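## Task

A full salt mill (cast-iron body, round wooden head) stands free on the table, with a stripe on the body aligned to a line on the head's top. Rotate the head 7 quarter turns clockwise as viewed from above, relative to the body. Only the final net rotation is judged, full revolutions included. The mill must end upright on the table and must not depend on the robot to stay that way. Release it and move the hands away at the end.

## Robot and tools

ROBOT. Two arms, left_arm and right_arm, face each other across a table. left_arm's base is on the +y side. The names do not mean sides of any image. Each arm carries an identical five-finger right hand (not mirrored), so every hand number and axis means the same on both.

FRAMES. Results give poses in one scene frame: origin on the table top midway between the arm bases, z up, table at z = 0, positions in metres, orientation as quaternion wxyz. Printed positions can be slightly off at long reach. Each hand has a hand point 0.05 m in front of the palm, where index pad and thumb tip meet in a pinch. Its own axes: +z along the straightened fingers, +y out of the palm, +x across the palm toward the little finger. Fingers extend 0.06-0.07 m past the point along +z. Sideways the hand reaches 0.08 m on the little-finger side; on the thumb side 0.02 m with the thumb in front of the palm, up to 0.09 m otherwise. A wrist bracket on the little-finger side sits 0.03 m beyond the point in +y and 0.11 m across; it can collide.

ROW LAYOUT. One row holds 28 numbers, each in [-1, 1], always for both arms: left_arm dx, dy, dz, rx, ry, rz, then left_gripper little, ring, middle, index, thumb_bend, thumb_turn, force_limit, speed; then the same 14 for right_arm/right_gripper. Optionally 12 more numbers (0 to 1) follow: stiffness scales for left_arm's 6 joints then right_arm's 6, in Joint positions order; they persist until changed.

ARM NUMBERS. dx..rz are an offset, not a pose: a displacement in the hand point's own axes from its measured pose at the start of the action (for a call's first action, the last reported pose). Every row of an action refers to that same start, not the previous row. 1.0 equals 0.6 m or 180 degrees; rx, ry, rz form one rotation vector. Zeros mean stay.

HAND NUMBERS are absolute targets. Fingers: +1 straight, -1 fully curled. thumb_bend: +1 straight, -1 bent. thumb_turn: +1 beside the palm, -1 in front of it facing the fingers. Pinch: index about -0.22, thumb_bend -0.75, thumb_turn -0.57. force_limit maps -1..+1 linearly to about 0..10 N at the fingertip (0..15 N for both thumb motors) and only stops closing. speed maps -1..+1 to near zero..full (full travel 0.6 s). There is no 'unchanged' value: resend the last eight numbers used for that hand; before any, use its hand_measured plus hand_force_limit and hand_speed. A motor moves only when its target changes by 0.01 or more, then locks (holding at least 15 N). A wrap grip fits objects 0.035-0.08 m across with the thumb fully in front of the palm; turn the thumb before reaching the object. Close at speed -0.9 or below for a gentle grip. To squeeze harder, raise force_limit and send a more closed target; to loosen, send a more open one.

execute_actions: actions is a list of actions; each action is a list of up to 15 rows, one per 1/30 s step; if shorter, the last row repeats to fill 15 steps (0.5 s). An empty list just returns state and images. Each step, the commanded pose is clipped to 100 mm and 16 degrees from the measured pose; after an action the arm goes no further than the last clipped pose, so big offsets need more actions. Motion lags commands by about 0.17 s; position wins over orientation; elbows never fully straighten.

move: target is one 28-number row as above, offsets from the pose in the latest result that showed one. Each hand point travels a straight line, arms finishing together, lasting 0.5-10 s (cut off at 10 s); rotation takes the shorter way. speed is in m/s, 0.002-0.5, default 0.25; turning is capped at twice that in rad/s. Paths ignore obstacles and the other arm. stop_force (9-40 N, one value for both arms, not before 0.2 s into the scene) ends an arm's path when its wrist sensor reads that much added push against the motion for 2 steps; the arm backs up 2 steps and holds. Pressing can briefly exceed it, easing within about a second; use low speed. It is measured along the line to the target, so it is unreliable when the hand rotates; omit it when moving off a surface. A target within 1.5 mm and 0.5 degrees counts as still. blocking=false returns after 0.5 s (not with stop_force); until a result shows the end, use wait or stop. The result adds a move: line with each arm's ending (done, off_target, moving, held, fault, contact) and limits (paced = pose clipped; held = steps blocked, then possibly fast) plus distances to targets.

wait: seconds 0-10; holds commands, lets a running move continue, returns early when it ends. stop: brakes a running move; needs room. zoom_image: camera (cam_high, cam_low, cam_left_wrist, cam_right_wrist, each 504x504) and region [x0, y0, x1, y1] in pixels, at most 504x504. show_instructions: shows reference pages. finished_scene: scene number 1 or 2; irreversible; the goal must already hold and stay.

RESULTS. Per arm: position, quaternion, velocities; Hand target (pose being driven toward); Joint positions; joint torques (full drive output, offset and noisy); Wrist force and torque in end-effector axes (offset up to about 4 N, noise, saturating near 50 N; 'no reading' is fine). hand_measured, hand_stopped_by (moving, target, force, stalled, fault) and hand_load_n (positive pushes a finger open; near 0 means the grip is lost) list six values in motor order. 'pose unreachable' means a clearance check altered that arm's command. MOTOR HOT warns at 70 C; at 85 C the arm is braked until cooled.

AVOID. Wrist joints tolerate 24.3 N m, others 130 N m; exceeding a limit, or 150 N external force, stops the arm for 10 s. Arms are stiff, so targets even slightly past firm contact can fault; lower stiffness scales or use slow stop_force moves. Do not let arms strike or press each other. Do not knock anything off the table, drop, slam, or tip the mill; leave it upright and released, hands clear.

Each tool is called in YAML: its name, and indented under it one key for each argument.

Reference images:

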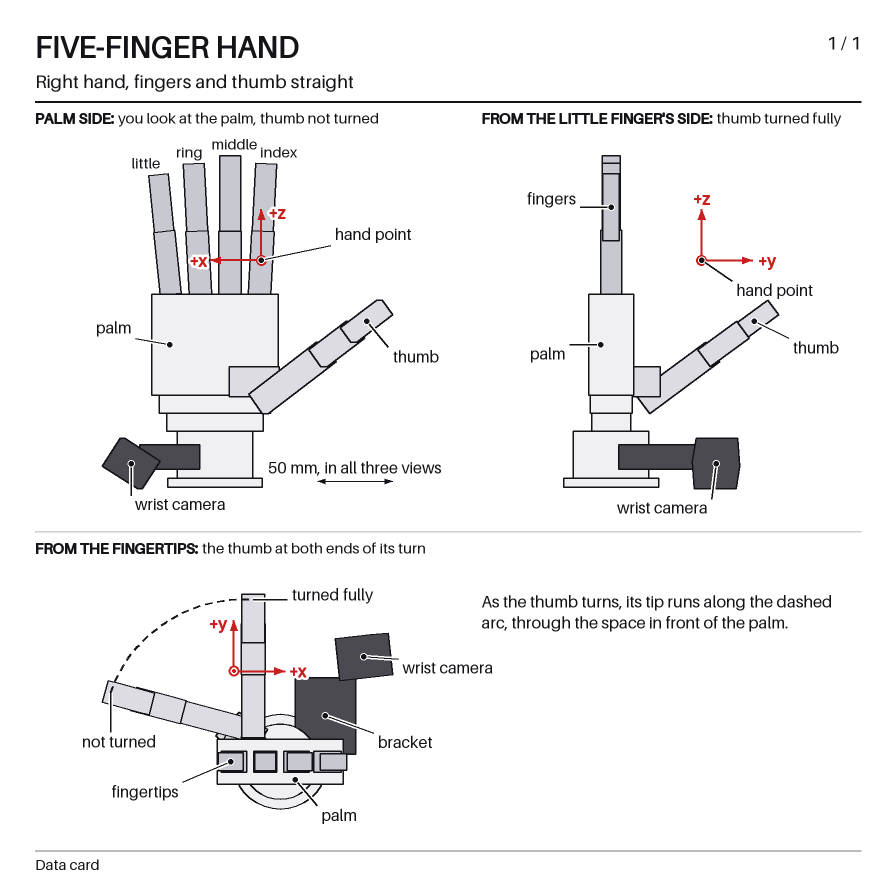

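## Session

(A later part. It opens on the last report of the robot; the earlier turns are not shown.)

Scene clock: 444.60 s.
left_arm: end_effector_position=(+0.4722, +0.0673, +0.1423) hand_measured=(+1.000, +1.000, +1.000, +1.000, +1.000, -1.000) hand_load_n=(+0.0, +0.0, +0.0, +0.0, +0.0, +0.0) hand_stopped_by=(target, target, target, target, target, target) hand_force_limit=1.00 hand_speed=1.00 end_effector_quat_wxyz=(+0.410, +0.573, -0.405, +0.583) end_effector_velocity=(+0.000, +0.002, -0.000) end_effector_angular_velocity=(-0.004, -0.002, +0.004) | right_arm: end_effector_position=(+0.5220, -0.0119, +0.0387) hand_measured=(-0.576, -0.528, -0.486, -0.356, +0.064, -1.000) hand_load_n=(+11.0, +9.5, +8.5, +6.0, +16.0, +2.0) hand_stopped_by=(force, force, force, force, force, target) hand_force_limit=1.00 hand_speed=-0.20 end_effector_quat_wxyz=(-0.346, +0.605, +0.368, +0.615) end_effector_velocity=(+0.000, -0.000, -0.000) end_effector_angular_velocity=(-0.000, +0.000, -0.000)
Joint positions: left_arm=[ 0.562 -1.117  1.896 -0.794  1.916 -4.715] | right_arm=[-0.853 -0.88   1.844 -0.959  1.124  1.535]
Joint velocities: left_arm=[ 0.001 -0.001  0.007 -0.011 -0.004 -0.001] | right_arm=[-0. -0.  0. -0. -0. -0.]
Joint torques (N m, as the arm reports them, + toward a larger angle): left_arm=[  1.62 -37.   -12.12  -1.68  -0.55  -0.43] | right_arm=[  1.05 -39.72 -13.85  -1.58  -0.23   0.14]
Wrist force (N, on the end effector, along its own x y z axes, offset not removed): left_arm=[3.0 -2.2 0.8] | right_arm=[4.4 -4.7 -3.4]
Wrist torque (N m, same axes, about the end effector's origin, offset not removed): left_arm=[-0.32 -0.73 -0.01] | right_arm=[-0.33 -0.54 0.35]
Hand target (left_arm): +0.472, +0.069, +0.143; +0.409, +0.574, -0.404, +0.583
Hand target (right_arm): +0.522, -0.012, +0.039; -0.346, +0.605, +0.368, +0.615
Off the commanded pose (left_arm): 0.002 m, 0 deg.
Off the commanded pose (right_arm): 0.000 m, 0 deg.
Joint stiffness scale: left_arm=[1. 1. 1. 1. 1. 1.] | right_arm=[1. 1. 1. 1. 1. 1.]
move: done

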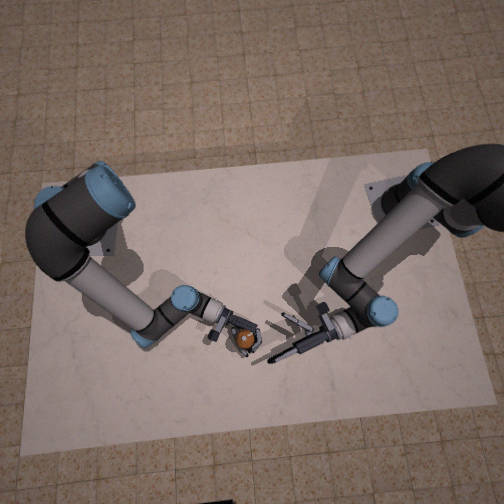

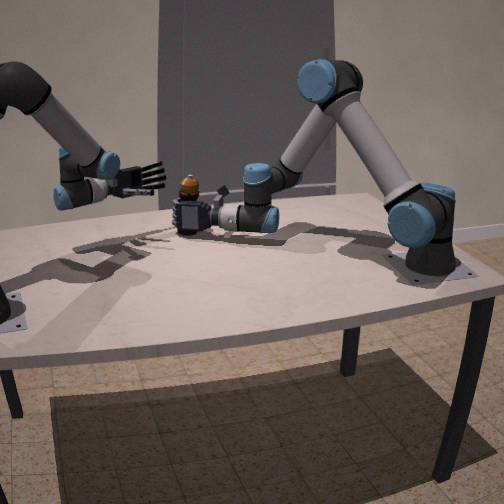

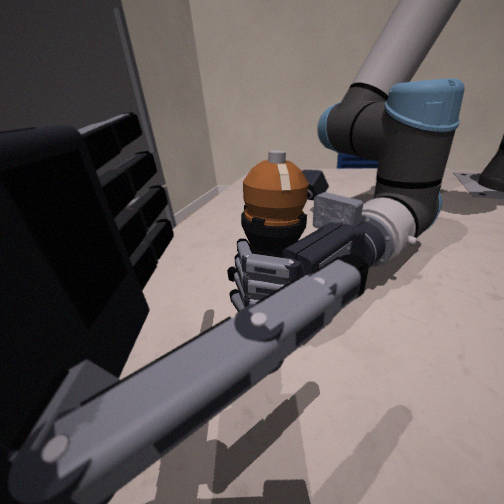

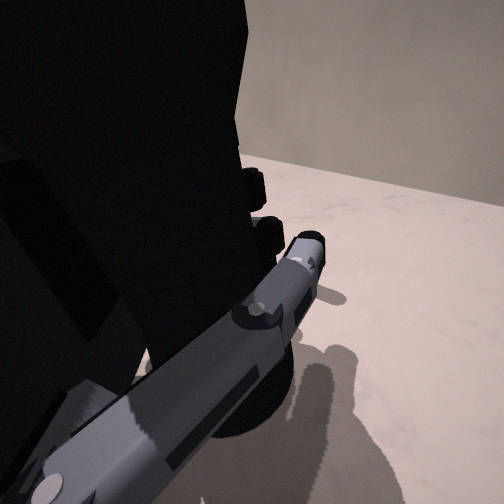

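Claw −28°, line +18°: good.

move:
  target: [0,0,-0.1,0,0,0,1,1,1,1,1,-1,1,1,0,0,0,0,0,0,1,1,1,1,1,-1,1,-0.2]

move:
  target: [0,0,0,0,0,0,1,1,1,1,1,-1,1,1,0.02,-0.05,-0.3,0,0,0,1,1,1,1,1,-1,1,-0.2]

Scene clock: 462.50 s.
left_arm: end_effector_position=(+0.4526, +0.1223, +0.1413) hand_measured=(+1.000, +1.000, +1.000, +1.000, +1.000, -1.000) hand_load_n=(+0.0, +0.0, +0.0, +0.0, +0.0, +0.0) hand_stopped_by=(target, target, target, target, target, target) hand_force_limit=1.00 hand_speed=1.00 end_effector_quat_wxyz=(+0.410, +0.573, -0.406, +0.583) end_effector_velocity=(+0.000, +0.000, -0.001) end_effector_angular_velocity=(+0.001, -0.000, +0.000) | right_arm: end_effector_position=(+0.5219, -0.0119, +0.0384) hand_measured=(+1.000, +1.000, +1.000, +1.000, +1.000, -1.000) hand_load_n=(+0.0, +0.0, +0.0, +0.0, +0.0, +0.0) hand_stopped_by=(target, target, target, target, target, target) hand_force_limit=1.00 hand_speed=-0.20 end_effector_quat_wxyz=(-0.346, +0.606, +0.368, +0.615) end_effector_velocity=(+0.000, -0.000, +0.000) end_effector_angular_velocity=(+0.000, -0.000, -0.000)
Joint positions: left_arm=[ 0.61  -1.201  2.034 -0.85   1.965 -4.715] | right_arm=[-0.853 -0.88   1.844 -0.958  1.124  1.535]
Joint velocities: left_arm=[0.    0.001 0.    0.    0.    0.001] | right_arm=[-0. -0.  0.  0. -0. -0.]
Joint torques (N m, as the arm reports them, + toward a larger angle): left_arm=[  1.04 -32.39 -12.11  -1.83   0.28  -0.35] | right_arm=[ -0.04 -40.56 -13.69  -1.71  -0.31   0.02]
Wrist force (N, on the end effector, along its own x y z axes, offset not removed): left_arm=[1.3 -2.5 -3.7] | right_arm=[-0.2 -1.4 -3.5]
Wrist torque (N m, same axes, about the end effector's origin, offset not removed): left_arm=[-0.05 0.00 -0.15] | right_arm=[0.08 -0.09 -0.01]
Hand target (left_arm): +0.452, +0.124, +0.141; +0.410, +0.573, -0.405, +0.583
Hand target (right_arm): +0.522, -0.012, +0.039; -0.346, +0.605, +0.368, +0.615
Off the commanded pose (left_arm): 0.002 m, 0 deg.
Off the commanded pose (right_arm): 0.000 m, 0 deg.
Joint stiffness scale: left_arm=[1. 1. 1. 1. 1. 1.] | right_arm=[1. 1. 1. 1. 1. 1.]
move: done

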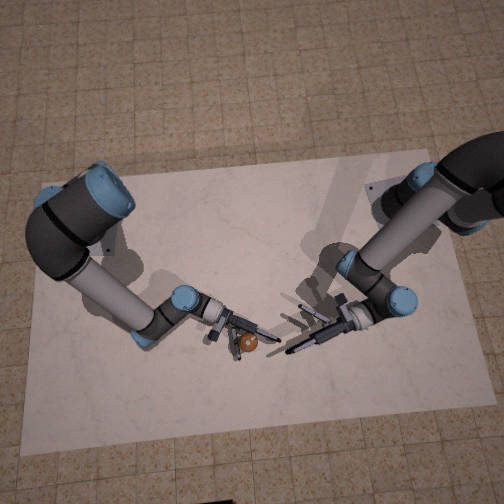

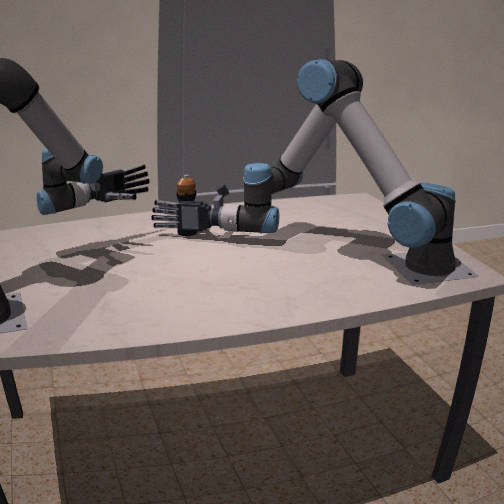

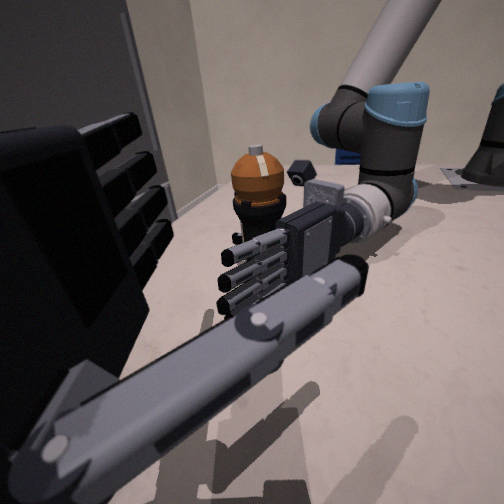

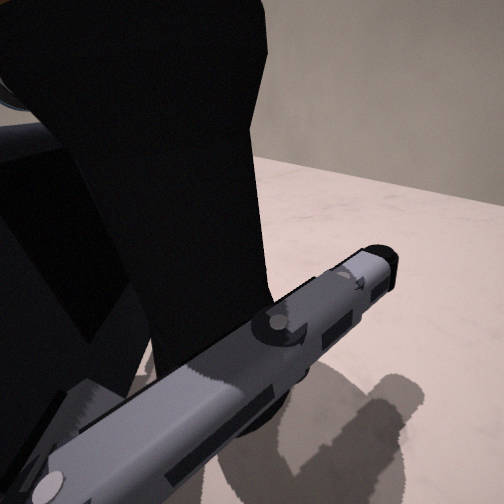

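Scene clock: 463.90 s.
left_arm: end_effector_position=(+0.4526, +0.1223, +0.1413) hand_measured=(+1.000, +1.000, +1.000, +1.000, +1.000, -1.000) hand_load_n=(+0.0, +0.0, +0.0, +0.0, +0.0, +0.0) hand_stopped_by=(target, target, target, target, target, target) hand_force_limit=1.00 hand_speed=1.00 end_effector_quat_wxyz=(+0.410, +0.573, -0.406, +0.583) end_effector_velocity=(-0.000, -0.000, -0.001) end_effector_angular_velocity=(-0.000, +0.001, -0.000) | right_arm: end_effector_position=(+0.4086, -0.1525, +0.0505) hand_measured=(+1.000, +1.000, +1.000, +1.000, +1.000, -1.000) hand_load_n=(+0.0, +0.0, +0.0, +0.0, +0.0, +0.0) hand_stopped_by=(target, target, target, target, target, target) hand_force_limit=1.00 hand_speed=-0.20 end_effector_quat_wxyz=(-0.346, +0.605, +0.368, +0.615) end_effector_velocity=(-0.002, -0.000, +0.001) end_effector_angular_velocity=(+0.004, -0.003, +0.009)
Joint positions: left_arm=[ 0.61  -1.201  2.034 -0.85   1.965 -4.715] | right_arm=[-1.013 -1.148  2.383 -1.231  0.965  1.533]
Joint velocities: left_arm=[-0.     0.001  0.    -0.001 -0.    -0.001] | right_arm=[-0.005 -0.003  0.007 -0.01  -0.014  0.002]
Joint torques (N m, as the arm reports them, + toward a larger angle): left_arm=[ -0.38 -30.95 -14.75  -1.25  -0.2   -0.07] | right_arm=[  0.05 -26.34  -5.45  -1.84  -0.76   0.35]
Wrist force (N, on the end effector, along its own x y z axes, offset not removed): left_arm=[3.8 -1.7 1.8] | right_arm=[4.8 -2.3 -1.6]
Wrist torque (N m, same axes, about the end effector's origin, offset not removed): left_arm=[0.00 -0.74 0.09] | right_arm=[-0.10 -0.65 0.25]
Hand target (left_arm): +0.453, +0.122, +0.141; +0.410, +0.573, -0.406, +0.583
Hand target (right_arm): +0.407, -0.154, +0.050; -0.346, +0.606, +0.368, +0.615
Off the commanded pose (left_arm): 0.000 m, 0 deg.
Off the commanded pose (right_arm): 0.002 m, 0 deg.
Joint stiffness scale: left_arm=[1. 1. 1. 1. 1. 1.] | right_arm=[1. 1. 1. 1. 1. 1.]
move: done

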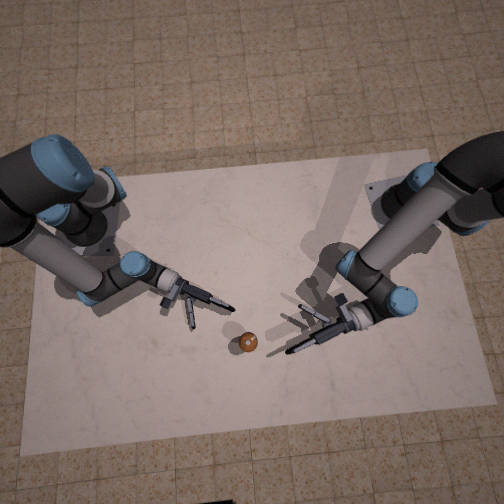

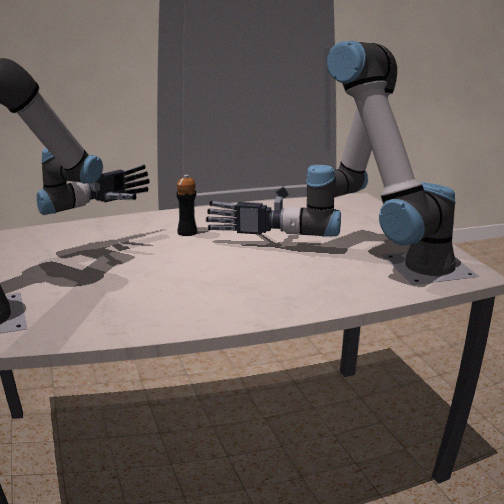

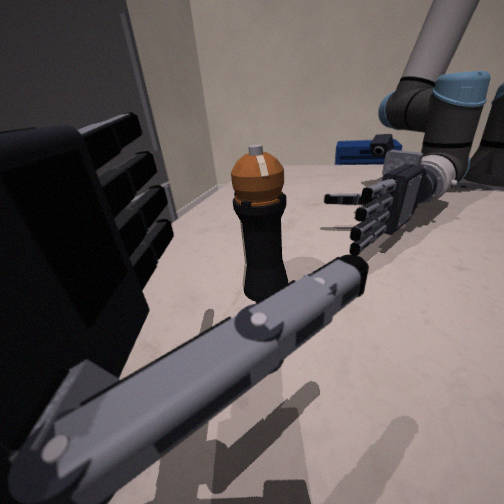

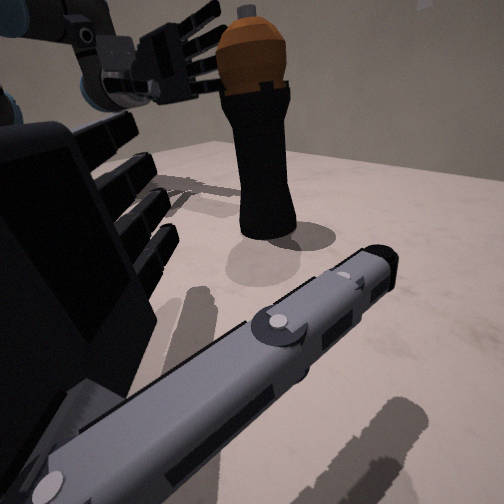

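finished_scene:
  scene: 1

The scene is finished: the task was done.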